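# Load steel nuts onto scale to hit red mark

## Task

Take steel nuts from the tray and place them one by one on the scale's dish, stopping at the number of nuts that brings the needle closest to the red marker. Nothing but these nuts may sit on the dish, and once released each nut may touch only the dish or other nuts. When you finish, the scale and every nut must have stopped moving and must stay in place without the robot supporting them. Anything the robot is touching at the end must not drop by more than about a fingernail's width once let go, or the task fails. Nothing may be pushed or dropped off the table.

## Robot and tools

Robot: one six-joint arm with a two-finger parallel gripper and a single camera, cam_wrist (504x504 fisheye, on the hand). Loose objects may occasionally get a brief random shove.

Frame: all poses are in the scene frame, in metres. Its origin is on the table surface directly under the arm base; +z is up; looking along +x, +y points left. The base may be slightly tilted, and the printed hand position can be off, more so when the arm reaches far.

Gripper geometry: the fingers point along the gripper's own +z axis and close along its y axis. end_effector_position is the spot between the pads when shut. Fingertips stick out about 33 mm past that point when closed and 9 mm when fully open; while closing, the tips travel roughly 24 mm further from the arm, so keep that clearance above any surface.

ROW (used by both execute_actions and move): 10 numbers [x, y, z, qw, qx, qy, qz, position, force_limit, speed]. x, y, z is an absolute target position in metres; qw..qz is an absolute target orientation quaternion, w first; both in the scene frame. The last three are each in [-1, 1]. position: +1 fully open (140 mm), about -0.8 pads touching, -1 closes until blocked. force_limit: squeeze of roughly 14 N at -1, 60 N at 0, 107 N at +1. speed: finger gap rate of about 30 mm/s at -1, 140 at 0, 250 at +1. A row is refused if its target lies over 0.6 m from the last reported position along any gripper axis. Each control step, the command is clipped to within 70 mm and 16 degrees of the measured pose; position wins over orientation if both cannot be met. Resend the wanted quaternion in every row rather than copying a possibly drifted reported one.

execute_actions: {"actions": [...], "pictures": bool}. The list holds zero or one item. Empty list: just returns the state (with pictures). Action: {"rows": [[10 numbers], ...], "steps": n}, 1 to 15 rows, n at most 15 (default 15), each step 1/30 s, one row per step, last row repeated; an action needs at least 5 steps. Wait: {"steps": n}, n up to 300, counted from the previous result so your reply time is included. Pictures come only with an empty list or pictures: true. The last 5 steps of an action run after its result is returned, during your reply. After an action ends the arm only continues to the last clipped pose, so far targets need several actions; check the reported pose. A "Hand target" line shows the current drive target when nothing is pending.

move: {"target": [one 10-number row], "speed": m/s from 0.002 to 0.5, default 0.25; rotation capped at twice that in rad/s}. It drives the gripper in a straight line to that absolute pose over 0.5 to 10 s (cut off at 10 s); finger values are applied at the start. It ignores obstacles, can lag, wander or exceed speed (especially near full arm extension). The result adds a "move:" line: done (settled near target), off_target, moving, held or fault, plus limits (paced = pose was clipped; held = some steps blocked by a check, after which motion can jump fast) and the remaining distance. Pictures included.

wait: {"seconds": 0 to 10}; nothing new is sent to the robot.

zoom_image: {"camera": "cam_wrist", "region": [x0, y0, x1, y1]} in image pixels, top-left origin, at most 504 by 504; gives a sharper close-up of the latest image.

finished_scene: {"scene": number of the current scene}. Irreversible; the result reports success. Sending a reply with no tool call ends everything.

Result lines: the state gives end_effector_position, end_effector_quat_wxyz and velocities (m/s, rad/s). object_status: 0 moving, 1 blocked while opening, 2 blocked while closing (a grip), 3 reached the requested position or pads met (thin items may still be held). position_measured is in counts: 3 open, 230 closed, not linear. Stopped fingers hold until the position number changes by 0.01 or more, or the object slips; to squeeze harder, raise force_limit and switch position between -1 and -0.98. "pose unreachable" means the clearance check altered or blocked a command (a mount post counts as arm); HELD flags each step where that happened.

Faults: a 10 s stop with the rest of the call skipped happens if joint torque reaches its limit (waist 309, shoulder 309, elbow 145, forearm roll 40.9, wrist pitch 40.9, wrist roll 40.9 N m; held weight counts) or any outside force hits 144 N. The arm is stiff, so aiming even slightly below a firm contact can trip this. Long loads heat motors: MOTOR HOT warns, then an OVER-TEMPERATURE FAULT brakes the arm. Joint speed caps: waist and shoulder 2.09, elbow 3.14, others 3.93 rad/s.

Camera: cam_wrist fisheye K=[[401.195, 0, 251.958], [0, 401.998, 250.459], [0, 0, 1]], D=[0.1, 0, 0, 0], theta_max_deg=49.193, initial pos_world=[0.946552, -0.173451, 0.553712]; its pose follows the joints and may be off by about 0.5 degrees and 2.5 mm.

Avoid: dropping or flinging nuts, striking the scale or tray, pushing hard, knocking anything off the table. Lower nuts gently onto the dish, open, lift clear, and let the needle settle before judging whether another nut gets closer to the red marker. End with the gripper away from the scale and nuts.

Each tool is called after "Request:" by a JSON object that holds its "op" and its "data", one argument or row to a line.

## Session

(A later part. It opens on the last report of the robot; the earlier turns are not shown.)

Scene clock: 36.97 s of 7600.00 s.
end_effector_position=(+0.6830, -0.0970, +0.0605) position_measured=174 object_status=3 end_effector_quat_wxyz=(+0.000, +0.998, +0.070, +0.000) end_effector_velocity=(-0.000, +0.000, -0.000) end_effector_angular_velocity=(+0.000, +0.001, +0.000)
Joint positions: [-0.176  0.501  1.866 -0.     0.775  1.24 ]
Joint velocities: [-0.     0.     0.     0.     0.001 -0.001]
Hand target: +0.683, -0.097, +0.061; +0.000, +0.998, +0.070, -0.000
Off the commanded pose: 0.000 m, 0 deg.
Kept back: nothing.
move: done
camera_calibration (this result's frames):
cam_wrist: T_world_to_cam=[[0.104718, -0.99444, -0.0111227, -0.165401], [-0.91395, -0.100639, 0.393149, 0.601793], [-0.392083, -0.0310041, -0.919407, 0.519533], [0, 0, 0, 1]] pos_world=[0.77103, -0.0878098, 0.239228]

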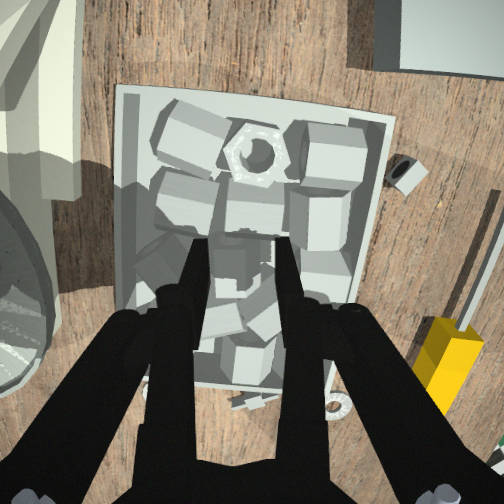

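Request:
{"op": "move", "data": {
  "target": [0.683,-0.097,0.052,0,0.9976,0.07,0,-0.36,0,1],
  "speed": 0.004
}}

Request:
{"op": "move", "data": {
  "target": [0.683,-0.097,0.043,0,0.9976,0.07,0,-0.36,0,1],
  "speed": 0.004
}}

Request:
{"op": "move", "data": {
  "target": [0.683,-0.097,0.043,0,0.9976,0.07,0,-1,0,-0.5]
}}

Request:
{"op": "move", "data": {
  "target": [0.683,-0.097,0.15,0,0.9976,0.07,0,-1,0,-0.5],
  "speed": 0.1
}}

Request:
{"op": "move", "data": {
  "target": [0.63,0.105,0.15,0,1,0,0,-1,0,-0.5]
}}

Scene clock: 39.53 s of 7600.00 s.
end_effector_position=(+0.6830, -0.0970, +0.0520) position_measured=174 object_status=3 end_effector_quat_wxyz=(+0.000, +0.998, +0.070, +0.000) end_effector_velocity=(-0.000, -0.000, +0.001) end_effector_angular_velocity=(-0.002, -0.001, +0.002)
Joint positions: [-0.176  0.511  1.869 -0.     0.761  1.24 ]
Joint velocities: [ 0.    -0.001  0.001 -0.002 -0.001 -0.   ]
Hand target: +0.683, -0.097, +0.052; +0.000, +0.998, +0.070, -0.000
Off the commanded pose: 0.000 m, 0 deg.
Kept back: nothing.
move: done
camera_calibration (this result's frames):
cam_wrist: T_world_to_cam=[[0.104702, -0.994442, -0.0111181, -0.165499], [-0.913959, -0.100623, 0.393132, 0.605143], [-0.392066, -0.0310002, -0.919415, 0.511728], [0, 0, 0, 1]] pos_world=[0.771036, -0.0878241, 0.230749]

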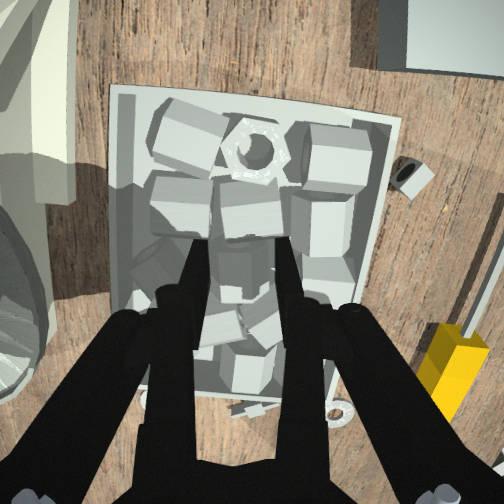

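Scene clock: 42.00 s of 7600.00 s.
end_effector_position=(+0.6830, -0.0970, +0.0430) position_measured=174 object_status=3 end_effector_quat_wxyz=(+0.000, +0.998, +0.070, -0.000) end_effector_velocity=(+0.001, -0.000, +0.000) end_effector_angular_velocity=(-0.001, -0.002, +0.001)
Joint positions: [-0.176  0.523  1.873 -0.     0.746  1.24 ]
Joint velocities: [ 0.    -0.    -0.    -0.    -0.001 -0.   ]
Hand target: +0.683, -0.097, +0.043; +0.000, +0.998, +0.070, -0.000
Off the commanded pose: 0.000 m, 0 deg.
Kept back: nothing.
move: done
camera_calibration (this result's frames):
cam_wrist: T_world_to_cam=[[0.104702, -0.994441, -0.0111268, -0.165596], [-0.913949, -0.100627, 0.393155, 0.608676], [-0.392089, -0.030995, -0.919405, 0.503445], [0, 0, 0, 1]] pos_world=[0.771033, -0.0878227, 0.221724]

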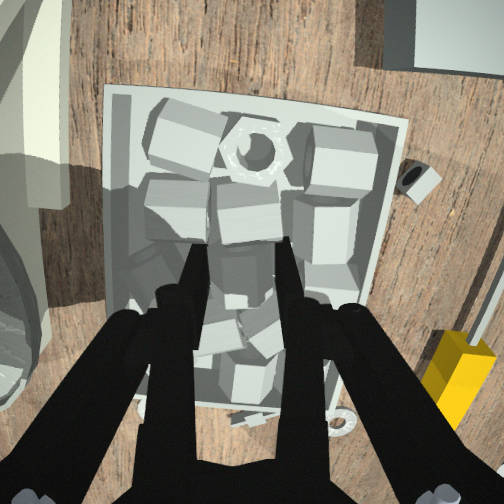

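Scene clock: 42.70 s of 7600.00 s.
end_effector_position=(+0.6830, -0.0970, +0.0430) position_measured=186 object_status=2 end_effector_quat_wxyz=(+0.000, +0.998, +0.070, +0.000) end_effector_velocity=(+0.000, +0.000, -0.001) end_effector_angular_velocity=(+0.001, +0.001, -0.001)
Joint positions: [-0.176  0.523  1.873 -0.     0.746  1.24 ]
Joint velocities: [ 0.     0.003 -0.001  0.001 -0.001  0.001]
Hand target: +0.683, -0.097, +0.043; +0.000, +0.998, +0.070, -0.000
Off the commanded pose: 0.000 m, 0 deg.
Kept back: nothing.
move: done
camera_calibration (this result's frames):
cam_wrist: T_world_to_cam=[[0.104703, -0.994441, -0.0111175, -0.1656], [-0.913962, -0.100625, 0.393127, 0.608697], [-0.392061, -0.0310006, -0.919417, 0.503419], [0, 0, 0, 1]] pos_world=[0.771035, -0.0878231, 0.221716]

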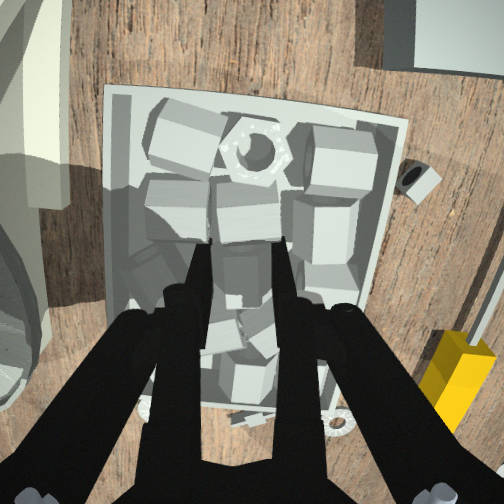

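Scene clock: 44.17 s of 7600.00 s.
end_effector_position=(+0.6829, -0.0969, +0.1499) position_measured=186 object_status=2 end_effector_quat_wxyz=(-0.000, +0.998, +0.070, +0.000) end_effector_velocity=(+0.000, +0.000, +0.000) end_effector_angular_velocity=(+0.000, +0.001, +0.000)
Joint positions: [-0.176  0.402  1.815  0.     0.924  1.239]
Joint velocities: [ 0.     0.001 -0.001  0.     0.002 -0.001]
Hand target: +0.683, -0.097, +0.150; -0.000, +0.998, +0.070, +0.000
Off the commanded pose: 0.000 m, 0 deg.
Kept back: nothing.
move: done
camera_calibration (this result's frames):
cam_wrist: T_world_to_cam=[[0.104799, -0.99443, -0.0112726, -0.164364], [-0.913942, -0.100773, 0.393134, 0.566522], [-0.39208, -0.0308975, -0.919412, 0.601637], [0, 0, 0, 1]] pos_world=[0.770883, -0.0877689, 0.328581]

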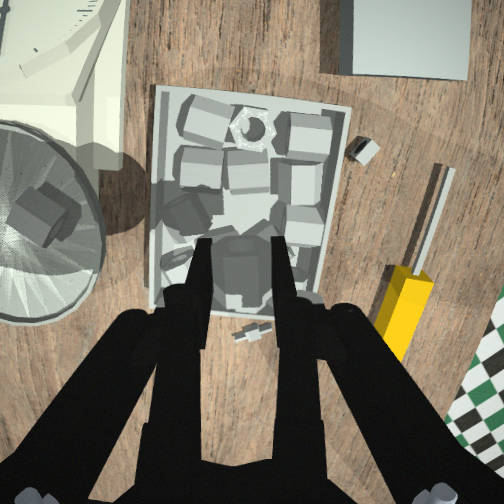

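Scene clock: 45.50 s of 7600.00 s.
end_effector_position=(+0.6296, +0.1049, +0.1499) position_measured=186 object_status=2 end_effector_quat_wxyz=(-0.000, +1.000, -0.000, -0.000) end_effector_velocity=(-0.001, +0.001, +0.000) end_effector_angular_velocity=(-0.002, +0.000, +0.000)
Joint positions: [0.126 0.334 1.918 0.001 0.889 1.681]
Joint velocities: [ 0.003 -0.001 -0.    -0.003  0.001  0.004]
Hand target: +0.630, +0.105, +0.150; -0.000, +1.000, -0.000, -0.000
Off the commanded pose: 0.000 m, 0 deg.
Kept back: nothing.
move: done
camera_calibration (this result's frames):
cam_wrist: T_world_to_cam=[[-0.0351899, -0.999308, -0.0120426, 0.130731], [-0.918988, 0.0276217, 0.393317, 0.52787], [-0.392712, 0.0249078, -0.919324, 0.581563], [0, 0, 0, 1]] pos_world=[0.718093, 0.101575, 0.328598]

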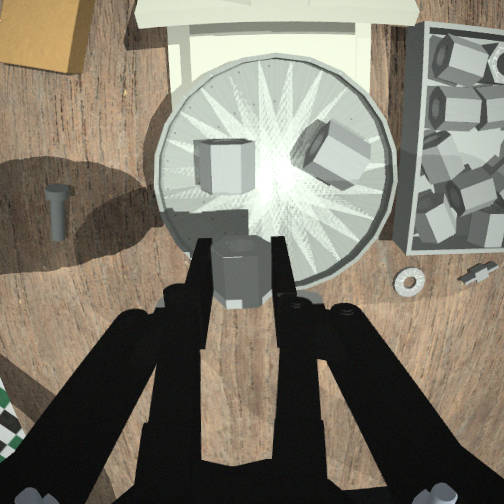

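Request:
{"op": "move", "data": {
  "target": [0.63,0.105,0.103,0,1,0,0,-1,0,-0.5],
  "speed": 0.04
}}

Request:
{"op": "move", "data": {
  "target": [0.63,0.105,0.103,0,1,0,0,-0.35,0,-0.5]
}}

Request:
{"op": "move", "data": {
  "target": [0.63,0.105,0.15,0,1,0,0,-0.35,0,-0.5],
  "speed": 0.1
}}

Request:
{"op": "move", "data": {
  "target": [0.70,-0.09,0.2,0,1,0,0,1,0,1]
}}

Request:
{"op": "zoom_image", "data": {
  "camera": "cam_wrist",
  "region": [140,100,350,310]
}}

Scene clock: 47.27 s of 7600.00 s.
end_effector_position=(+0.6301, +0.1050, +0.1031) position_measured=186 object_status=2 end_effector_quat_wxyz=(+0.000, +1.000, -0.000, +0.000) end_effector_velocity=(-0.000, -0.000, -0.002) end_effector_angular_velocity=(+0.000, +0.001, -0.001)
Joint positions: [ 0.127  0.388  1.948 -0.     0.806  1.682]
Joint velocities: [-0.     0.002  0.001  0.001 -0.002  0.001]
Hand target: +0.630, +0.105, +0.103; +0.000, +1.000, -0.000, +0.000
Off the commanded pose: 0.000 m, 0 deg.
Kept back: nothing.
move: done
camera_calibration (this result's frames):
cam_wrist: T_world_to_cam=[[-0.0352456, -0.999317, -0.0110934, 0.130186], [-0.919052, 0.0280505, 0.393138, 0.546697], [-0.392558, 0.0240518, -0.919413, 0.538705], [0, 0, 0, 1]] pos_world=[0.718505, 0.101805, 0.281809]

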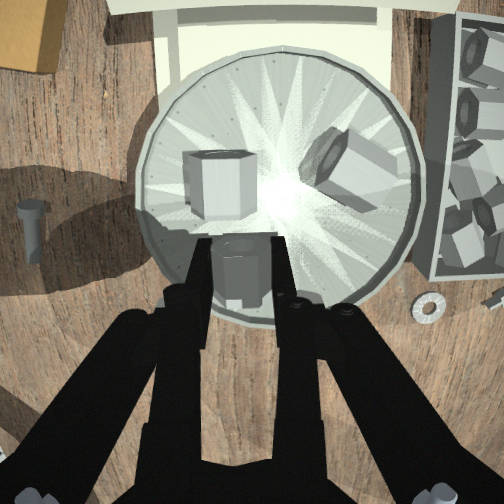

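Scene clock: 47.97 s of 7600.00 s.
end_effector_position=(+0.6300, +0.1050, +0.1030) position_measured=173 object_status=3 end_effector_quat_wxyz=(+0.000, +1.000, -0.000, +0.000) end_effector_velocity=(+0.000, -0.000, +0.000) end_effector_angular_velocity=(-0.001, -0.001, +0.002)
Joint positions: [ 0.127  0.388  1.948 -0.     0.806  1.682]
Joint velocities: [ 0.    -0.     0.    -0.002 -0.001 -0.   ]
Hand target: +0.630, +0.105, +0.103; +0.000, +1.000, -0.000, +0.000
Off the commanded pose: 0.000 m, 0 deg.
Kept back: nothing.
move: done
camera_calibration (this result's frames):
cam_wrist: T_world_to_cam=[[-0.0352428, -0.999317, -0.0110917, 0.130174], [-0.919054, 0.0280487, 0.393133, 0.546684], [-0.392554, 0.024049, -0.919415, 0.538586], [0, 0, 0, 1]] pos_world=[0.718444, 0.101799, 0.281708]

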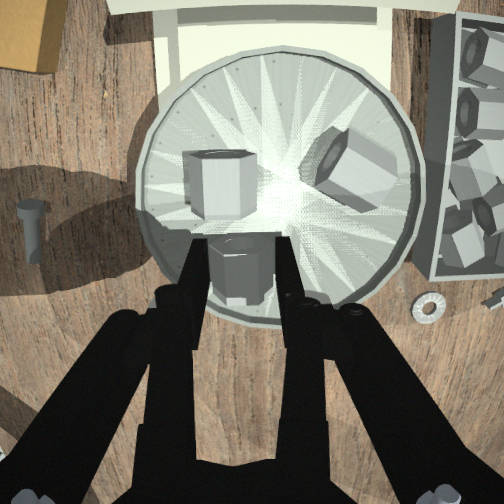

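Scene clock: 48.83 s of 7600.00 s.
end_effector_position=(+0.6299, +0.1050, +0.1499) position_measured=173 object_status=3 end_effector_quat_wxyz=(-0.000, +1.000, +0.000, -0.000) end_effector_velocity=(-0.000, +0.001, +0.001) end_effector_angular_velocity=(+0.002, +0.000, -0.001)
Joint positions: [ 0.127  0.334  1.918 -0.     0.89   1.682]
Joint velocities: [ 0.    -0.001 -0.     0.003  0.001 -0.001]
Hand target: +0.630, +0.105, +0.150; -0.000, +1.000, +0.000, -0.000
Off the commanded pose: 0.000 m, 0 deg.
Kept back: nothing.
move: done
camera_calibration (this result's frames):
cam_wrist: T_world_to_cam=[[-0.0350898, -0.999322, -0.0111574, 0.130628], [-0.919042, 0.0278811, 0.393173, 0.528187], [-0.392595, 0.0240505, -0.919397, 0.581689], [0, 0, 0, 1]] pos_world=[0.718378, 0.101823, 0.328592]

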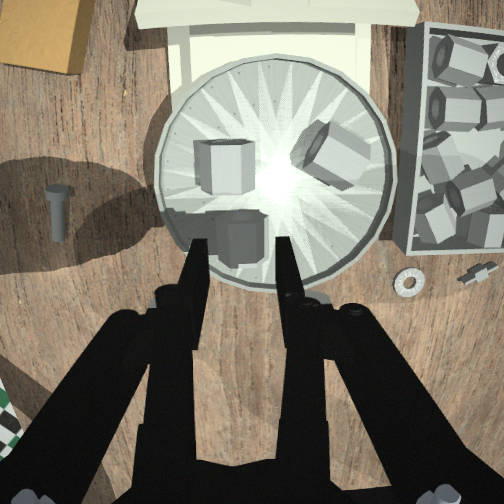

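Scene clock: 50.17 s of 7600.00 s.
end_effector_position=(+0.7003, -0.0899, +0.2001) position_measured=3 object_status=3 end_effector_quat_wxyz=(+0.000, +1.000, +0.000, +0.000) end_effector_velocity=(+0.000, -0.001, +0.000) end_effector_angular_velocity=(+0.001, +0.003, -0.001)
Joint positions: [-0.161  0.378  1.744 -0.001  1.02   1.395]
Joint velocities: [-0.002  0.001 -0.002  0.001  0.004 -0.001]
Hand target: +0.700, -0.090, +0.200; +0.000, +1.000, +0.000, +0.000
Off the commanded pose: 0.000 m, 0 deg.
Kept back: nothing.
move: done
camera_calibration (this result's frames):
cam_wrist: T_world_to_cam=[[-0.0350373, -0.999332, -0.0103605, -0.061293], [-0.919135, 0.0281518, 0.392936, 0.5787], [-0.392382, 0.0232901, -0.919507, 0.659936], [0, 0, 0, 1]] pos_world=[0.788702, -0.0929135, 0.378789]

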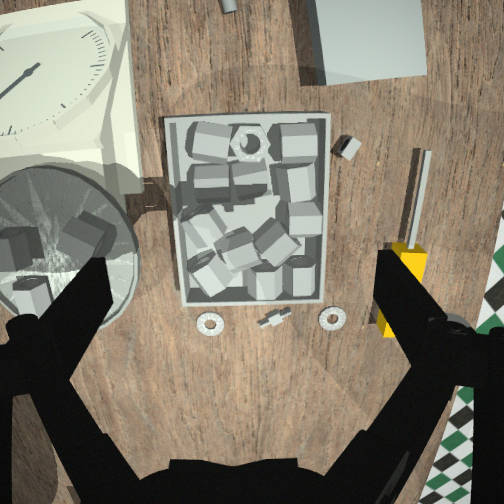

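Region (140, 100, 350, 310) of cam_wrist's 504x504 image, scaled by 2.400, with more detail than that image has.

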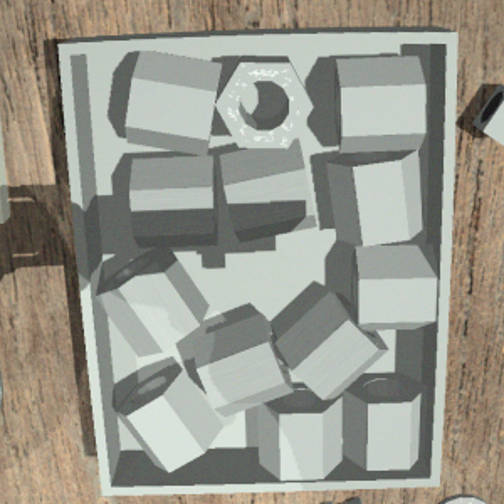

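Request:
{"op": "move", "data": {
  "target": [0.656,-0.12,0.072,0,0.462,0.887,0,-0.3,0,1],
  "speed": 0.3
}}

Request:
{"op": "zoom_image", "data": {
  "camera": "cam_wrist",
  "region": [120,150,370,350]
}}

Scene clock: 54.47 s of 7600.00 s.
end_effector_position=(+0.6562, -0.1202, +0.0720) position_measured=167 object_status=3 end_effector_quat_wxyz=(+0.000, +0.462, +0.887, -0.000) end_effector_velocity=(+0.001, +0.000, +0.000) end_effector_angular_velocity=(+0.003, -0.004, +0.005)
Joint positions: [-0.217  0.46   1.907 -0.001  0.774 -0.842]
Joint velocities: [-0.001 -0.     0.001  0.005 -0.004 -0.01 ]
Hand target: +0.656, -0.120, +0.072; +0.000, +0.462, +0.887, -0.000
Off the commanded pose: 0.000 m, 0 deg.
Kept back: nothing.
move: done
camera_calibration (this result's frames):
cam_wrist: T_world_to_cam=[[0.839424, 0.543357, -0.0114388, -0.482807], [0.50333, -0.769302, 0.393489, -0.439963], [0.205005, -0.336061, -0.919258, 0.0903663], [0, 0, 0, 1]] pos_world=[0.608201, -0.0457593, 0.250668]

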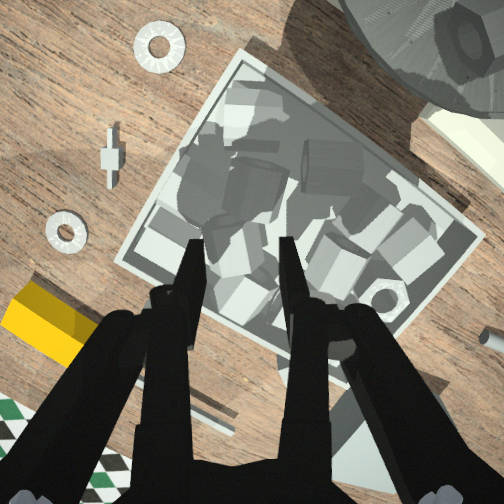

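Region (120, 150, 370, 350) of cam_wrist's 504x504 image, scaled by 2.016, with more detail than that image has; it fills the top 403 rows of this view, and the rest is white.

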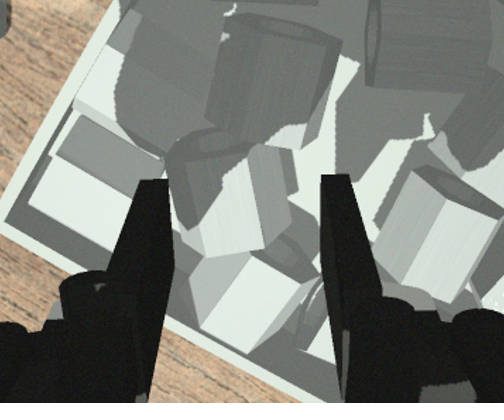

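Request:
{"op": "move", "data": {
  "target": [0.6585,-0.118,0.065,0,0.383,0.924,0,-0.3,0,1],
  "speed": 0.03
}}

Request:
{"op": "zoom_image", "data": {
  "camera": "cam_wrist",
  "region": [120,150,370,350]
}}

Scene clock: 57.83 s of 7600.00 s.
end_effector_position=(+0.6585, -0.1180, +0.0650) position_measured=167 object_status=3 end_effector_quat_wxyz=(-0.000, +0.383, +0.924, -0.000) end_effector_velocity=(+0.001, -0.000, +0.001) end_effector_angular_velocity=(-0.001, -0.001, +0.006)
Joint positions: [-0.213  0.471  1.907 -0.     0.764 -1.013]
Joint velocities: [ 0.    -0.001 -0.    -0.001 -0.    -0.005]
Hand target: +0.659, -0.118, +0.065; -0.000, +0.383, +0.924, -0.000
Off the commanded pose: 0.000 m, 0 deg.
Kept back: nothing.
move: done
camera_calibration (this result's frames):
cam_wrist: T_world_to_cam=[[0.732086, 0.681121, -0.011149, -0.399066], [0.629513, -0.670181, 0.393155, -0.508062], [0.260314, -0.294842, -0.919405, 0.052662], [0, 0, 0, 1]] pos_world=[0.598273, -0.0531544, 0.243715]

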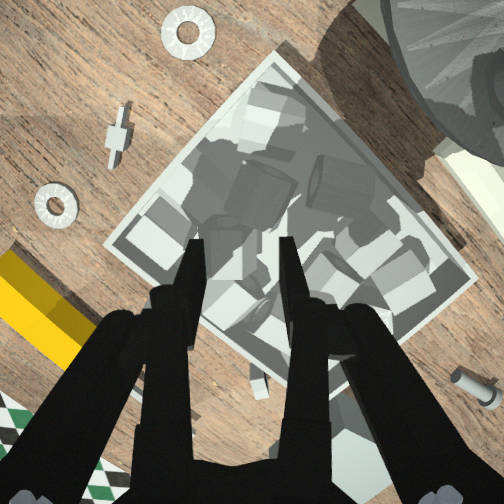

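Region (120, 150, 370, 350) of cam_wrist's 504x504 image, scaled by 2.016, with more detail than that image has; it fills the top 403 rows of this view, and the rest is white.

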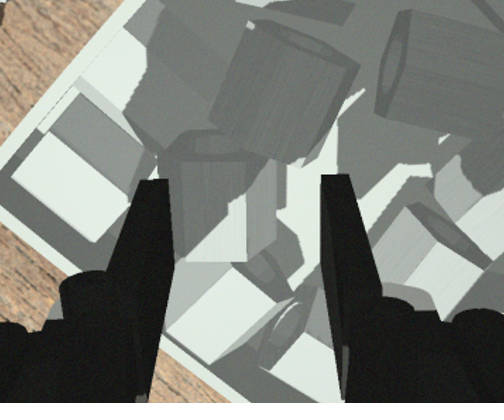

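Request:
{"op": "move", "data": {
  "target": [0.6585,-0.118,0.060,0,0.383,0.924,0,-0.3,0,1],
  "speed": 0.004
}}

Request:
{"op": "move", "data": {
  "target": [0.6585,-0.118,0.043,0,0.383,0.924,0,-0.3,0,1],
  "speed": 0.005
}}

Request:
{"op": "move", "data": {
  "target": [0.6585,-0.118,0.043,0,0.383,0.924,0,-1,0,-0.5]
}}

Request:
{"op": "move", "data": {
  "target": [0.6585,-0.118,0.15,0,0.383,0.924,0,-1,0,-0.5],
  "speed": 0.1
}}

Request:
{"op": "move", "data": {
  "target": [0.632,0.06,0.15,0,0.7071,0.7071,0,-1,0,-0.5]
}}

Request:
{"op": "move", "data": {
  "target": [0.632,0.06,0.102,0,0.7071,0.7071,0,-1,0,-0.5],
  "speed": 0.04
}}

Scene clock: 59.53 s of 7600.00 s.
end_effector_position=(+0.6585, -0.1180, +0.0600) position_measured=167 object_status=3 end_effector_quat_wxyz=(+0.000, +0.383, +0.924, +0.000) end_effector_velocity=(+0.000, -0.000, +0.000) end_effector_angular_velocity=(-0.001, -0.001, +0.000)
Joint positions: [-0.213  0.477  1.909 -0.     0.755 -1.014]
Joint velocities: [-0.    -0.    -0.    -0.001 -0.001  0.   ]
Hand target: +0.659, -0.118, +0.060; +0.000, +0.383, +0.924, -0.000
Off the commanded pose: 0.000 m, 0 deg.
Kept back: nothing.
move: done
camera_calibration (this result's frames):
cam_wrist: T_world_to_cam=[[0.731848, 0.681377, -0.0111365, -0.398943], [0.629745, -0.669965, 0.393151, -0.506229], [0.260423, -0.29474, -0.919406, 0.0480122], [0, 0, 0, 1]] pos_world=[0.598257, -0.0531736, 0.238724]

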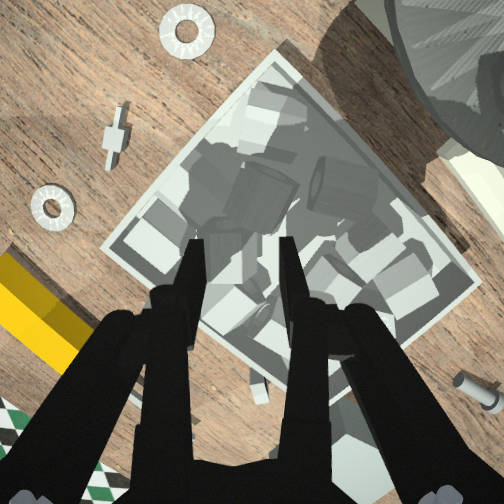

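Scene clock: 63.17 s of 7600.00 s.
end_effector_position=(+0.6585, -0.1180, +0.0430) position_measured=167 object_status=3 end_effector_quat_wxyz=(-0.000, +0.383, +0.924, +0.000) end_effector_velocity=(-0.001, +0.000, -0.001) end_effector_angular_velocity=(+0.000, +0.002, +0.000)
Joint positions: [-0.213  0.499  1.916 -0.     0.727 -1.014]
Joint velocities: [-0.     0.     0.001 -0.001  0.001 -0.   ]
Hand target: +0.659, -0.118, +0.043; +0.000, +0.383, +0.924, -0.000
Off the commanded pose: 0.000 m, 0 deg.
Kept back: nothing.
move: done
camera_calibration (this result's frames):
cam_wrist: T_world_to_cam=[[0.731867, 0.681356, -0.0111358, -0.399158], [0.629726, -0.669984, 0.393149, -0.499548], [0.260414, -0.294746, -0.919407, 0.0323902], [0, 0, 0, 1]] pos_world=[0.598275, -0.0531736, 0.221732]

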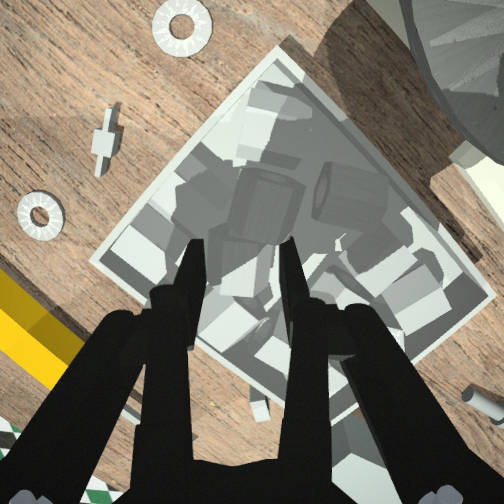

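Scene clock: 63.87 s of 7600.00 s.
end_effector_position=(+0.6585, -0.1180, +0.0430) position_measured=186 object_status=2 end_effector_quat_wxyz=(+0.000, +0.383, +0.924, +0.000) end_effector_velocity=(-0.001, +0.000, -0.001) end_effector_angular_velocity=(+0.001, +0.002, -0.000)
Joint positions: [-0.213  0.499  1.916 -0.     0.727 -1.014]
Joint velocities: [-0.     0.001  0.     0.001  0.001 -0.001]
Hand target: +0.659, -0.118, +0.043; -0.000, +0.383, +0.924, -0.000
Off the commanded pose: 0.000 m, 0 deg.
Kept back: nothing.
move: done
camera_calibration (this result's frames):
cam_wrist: T_world_to_cam=[[0.731869, 0.681355, -0.011116, -0.39916], [0.629711, -0.669982, 0.393177, -0.49953], [0.260445, -0.294754, -0.919396, 0.0323508], [0, 0, 0, 1]] pos_world=[0.598267, -0.0531715, 0.22171]

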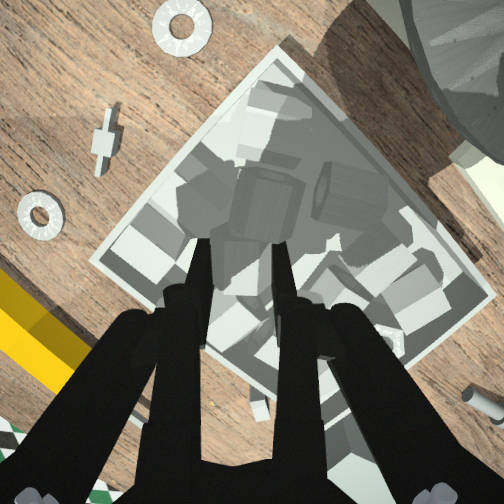

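Scene clock: 65.33 s of 7600.00 s.
end_effector_position=(+0.6584, -0.1179, +0.1499) position_measured=186 object_status=2 end_effector_quat_wxyz=(-0.000, +0.383, +0.924, +0.000) end_effector_velocity=(-0.000, +0.000, +0.001) end_effector_angular_velocity=(+0.000, +0.001, +0.001)
Joint positions: [-0.213  0.374  1.858  0.     0.909 -1.014]
Joint velocities: [ 0.    -0.001 -0.001 -0.     0.003 -0.   ]
Hand target: +0.658, -0.118, +0.150; -0.000, +0.383, +0.924, +0.000
Off the commanded pose: 0.000 m, 0 deg.
Kept back: nothing.
move: done
camera_calibration (this result's frames):
cam_wrist: T_world_to_cam=[[0.731762, 0.68147, -0.0110412, -0.397836], [0.629826, -0.669938, 0.393068, -0.541455], [0.260467, -0.294587, -0.919443, 0.130677], [0, 0, 0, 1]] pos_world=[0.598107, -0.0531319, 0.328587]

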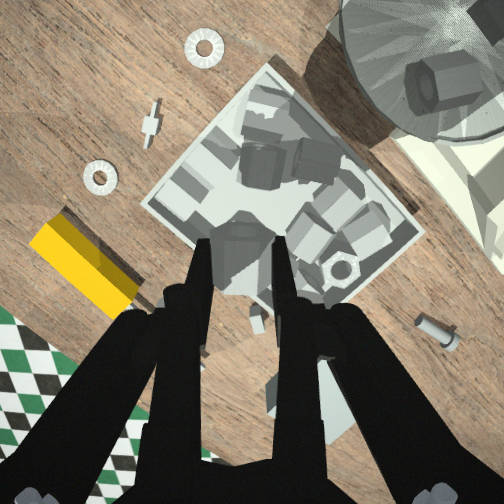

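Scene clock: 67.33 s of 7600.00 s.
end_effector_position=(+0.6316, +0.0600, +0.1500) position_measured=186 object_status=2 end_effector_quat_wxyz=(-0.000, +0.707, +0.707, +0.000) end_effector_velocity=(-0.002, +0.001, -0.000) end_effector_angular_velocity=(-0.002, +0.004, -0.008)
Joint positions: [0.055 0.329 1.926 0.001 0.887 0.039]
Joint velocities: [ 0.003  0.     0.001 -0.002  0.004  0.012]
Hand target: +0.632, +0.060, +0.150; -0.000, +0.707, +0.707, +0.000
Off the commanded pose: 0.000 m, 0 deg.
Kept back: nothing.
move: done
camera_calibration (this result's frames):
cam_wrist: T_world_to_cam=[[0.999335, -0.034696, -0.0111954, -0.625539], [-0.0275277, -0.919442, 0.392262, 0.0248183], [-0.0239035, -0.391693, -0.919786, 0.375603], [0, 0, 0, 1]] pos_world=[0.634784, 0.148236, 0.328736]

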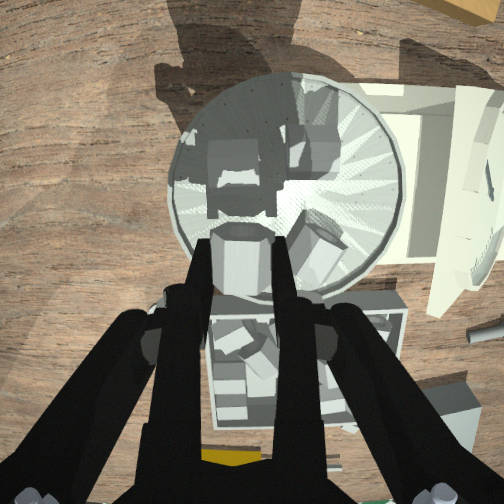

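Scene clock: 68.83 s of 7600.00 s.
end_effector_position=(+0.6321, +0.0600, +0.1021) position_measured=186 object_status=2 end_effector_quat_wxyz=(+0.000, +0.707, +0.707, -0.000) end_effector_velocity=(-0.001, +0.000, -0.001) end_effector_angular_velocity=(+0.001, +0.001, -0.001)
Joint positions: [ 0.056  0.384  1.956 -0.     0.801  0.041]
Joint velocities: [-0.     0.001  0.001  0.002 -0.001  0.   ]
Hand target: +0.632, +0.060, +0.102; +0.000, +0.707, +0.707, -0.000
Off the commanded pose: 0.000 m, 0 deg.
Kept back: nothing.
move: done
camera_calibration (this result's frames):
cam_wrist: T_world_to_cam=[[0.999317, -0.0352465, -0.0111268, -0.626468], [-0.0280367, -0.919028, 0.393195, 0.0438197], [-0.0240846, -0.392614, -0.919388, 0.331745], [0, 0, 0, 1]] pos_world=[0.635258, 0.148439, 0.280803]

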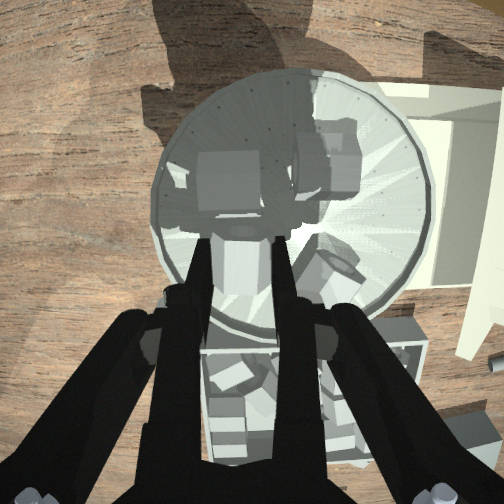

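Request:
{"op": "move", "data": {
  "target": [0.632,0.06,0.102,0,0.7071,0.7071,0,-0.36,0,-0.5]
}}

Request:
{"op": "move", "data": {
  "target": [0.632,0.06,0.15,0,0.7071,0.7071,0,-0.36,0,-0.5],
  "speed": 0.1
}}

Request:
{"op": "move", "data": {
  "target": [0.70,0.08,0.25,0,0,1,0,1,0,1],
  "speed": 0.4
}}

Request:
{"op": "zoom_image", "data": {
  "camera": "cam_wrist",
  "region": [120,150,380,410]
}}

Scene clock: 69.77 s of 7600.00 s.
end_effector_position=(+0.6320, +0.0600, +0.1020) position_measured=174 object_status=3 end_effector_quat_wxyz=(-0.000, +0.707, +0.707, -0.000) end_effector_velocity=(+0.000, -0.000, +0.001) end_effector_angular_velocity=(-0.001, -0.000, +0.000)
Joint positions: [ 0.056  0.384  1.956 -0.     0.801  0.041]
Joint velocities: [-0.    -0.001 -0.    -0.001  0.001  0.   ]
Hand target: +0.632, +0.060, +0.102; +0.000, +0.707, +0.707, -0.000
Off the commanded pose: 0.000 m, 0 deg.
Kept back: nothing.
move: done
camera_calibration (this result's frames):
cam_wrist: T_world_to_cam=[[0.999316, -0.0352457, -0.0111913, -0.626391], [-0.0280104, -0.919025, 0.393203, 0.0438535], [-0.0241438, -0.392621, -0.919384, 0.331646], [0, 0, 0, 1]] pos_world=[0.635198, 0.148436, 0.280657]

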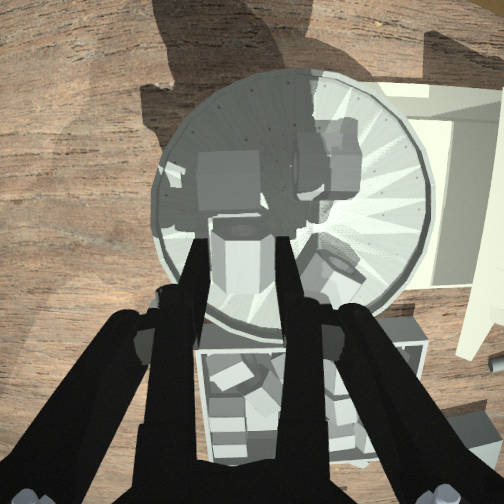

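Scene clock: 70.63 s of 7600.00 s.
end_effector_position=(+0.6319, +0.0600, +0.1499) position_measured=174 object_status=3 end_effector_quat_wxyz=(-0.000, +0.707, +0.707, +0.000) end_effector_velocity=(+0.001, +0.000, +0.002) end_effector_angular_velocity=(+0.001, -0.004, -0.001)
Joint positions: [ 0.056  0.329  1.925 -0.     0.887  0.04 ]
Joint velocities: [-0.    -0.003 -0.001  0.001 -0.001 -0.   ]
Hand target: +0.632, +0.060, +0.150; -0.000, +0.707, +0.707, +0.000
Off the commanded pose: 0.000 m, 0 deg.
Kept back: nothing.
move: done
camera_calibration (this result's frames):
cam_wrist: T_world_to_cam=[[0.999322, -0.0350959, -0.0111611, -0.625807], [-0.0278867, -0.919064, 0.39312, 0.0249738], [-0.0240546, -0.392542, -0.919419, 0.375669], [0, 0, 0, 1]] pos_world=[0.635116, 0.148455, 0.328595]

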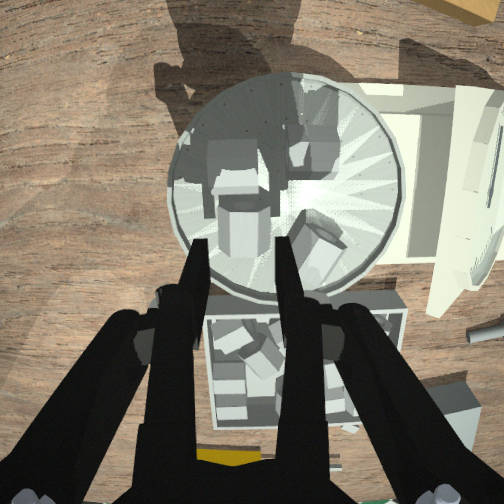

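Scene clock: 73.10 s of 7600.00 s.
end_effector_position=(+0.6998, +0.0802, +0.2501) position_measured=3 object_status=3 end_effector_quat_wxyz=(-0.000, +0.000, +1.000, +0.000) end_effector_velocity=(-0.000, -0.001, +0.000) end_effector_angular_velocity=(+0.000, +0.002, +0.005)
Joint positions: [ 0.081  0.336  1.702  0.     1.104 -1.506]
Joint velocities: [-0.001  0.    -0.001  0.     0.003 -0.007]
Hand target: +0.700, +0.080, +0.250; -0.000, -0.000, +1.000, +0.000
Off the commanded pose: 0.000 m, 0 deg.
Kept back: nothing.
move: done
camera_calibration (this result's frames):
cam_wrist: T_world_to_cam=[[0.0353638, 0.999314, -0.0110412, -0.100212], [0.919044, -0.0281795, 0.393145, -0.72809], [0.392564, -0.0240505, -0.91941, 0.156205], [0, 0, 0, 1]] pos_world=[0.611371, 0.0833825, 0.428756]

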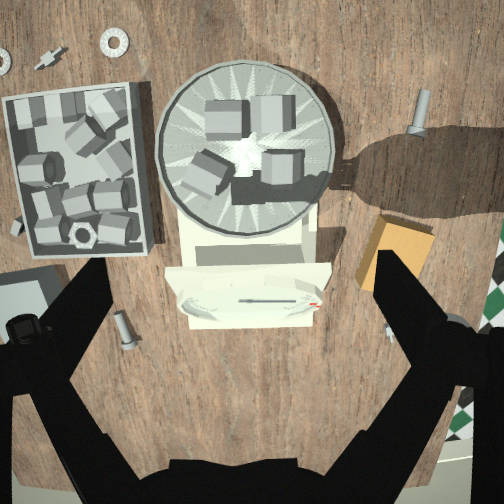

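Region (120, 150, 380, 410) of cam_wrist's 504x504 image, scaled by 1.938, with more detail than that image has.

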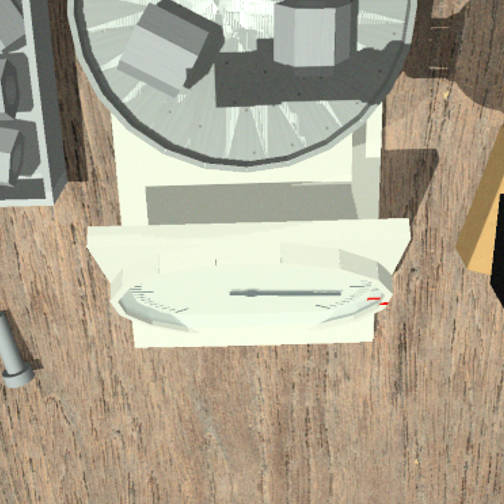

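Request:
{"op": "move", "data": {
  "target": [0.85,0.08,0.28,0,0.9998,0.02,0,1,0,1],
  "speed": 0.5
}}

Request:
{"op": "zoom_image", "data": {
  "camera": "cam_wrist",
  "region": [120,100,380,360]
}}

Scene clock: 77.00 s of 7600.00 s.
end_effector_position=(+0.8500, +0.0802, +0.2802) position_measured=3 object_status=3 end_effector_quat_wxyz=(-0.000, +1.000, +0.020, +0.000) end_effector_velocity=(+0.000, +0.000, -0.001) end_effector_angular_velocity=(-0.001, +0.001, -0.006)
Joint positions: [0.069 0.542 1.333 0.    1.267 1.584]
Joint velocities: [ 0.001  0.001 -0.001 -0.002  0.     0.007]
Hand target: +0.850, +0.080, +0.280; -0.000, +1.000, +0.020, +0.000
Off the commanded pose: 0.000 m, 0 deg.
Kept back: nothing.
move: done
camera_calibration (this result's frames):
cam_wrist: T_world_to_cam=[[0.00537405, -0.999922, -0.0112507, 0.0807268], [-0.919445, -0.0093646, 0.393107, 0.683211], [-0.393182, 0.00823184, -0.919424, 0.790259], [0, 0, 0, 1]] pos_world=[0.938456, 0.0806132, 0.458916]

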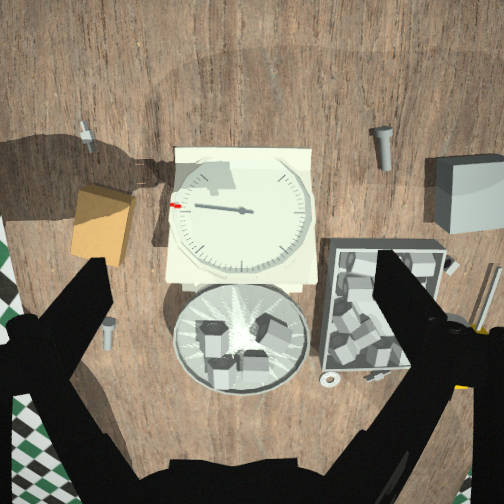

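Region (120, 100, 380, 360) of cam_wrist's 504x504 image, scaled by 1.938, with more detail than that image has.

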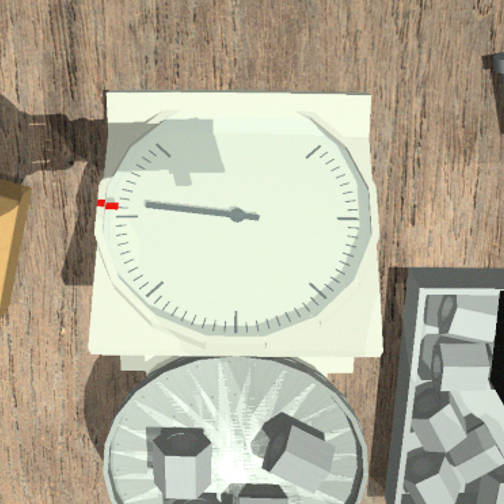

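Request:
{"op": "finished_scene", "data": {
  "scene": 2
}}

The scene is finished: the task was done.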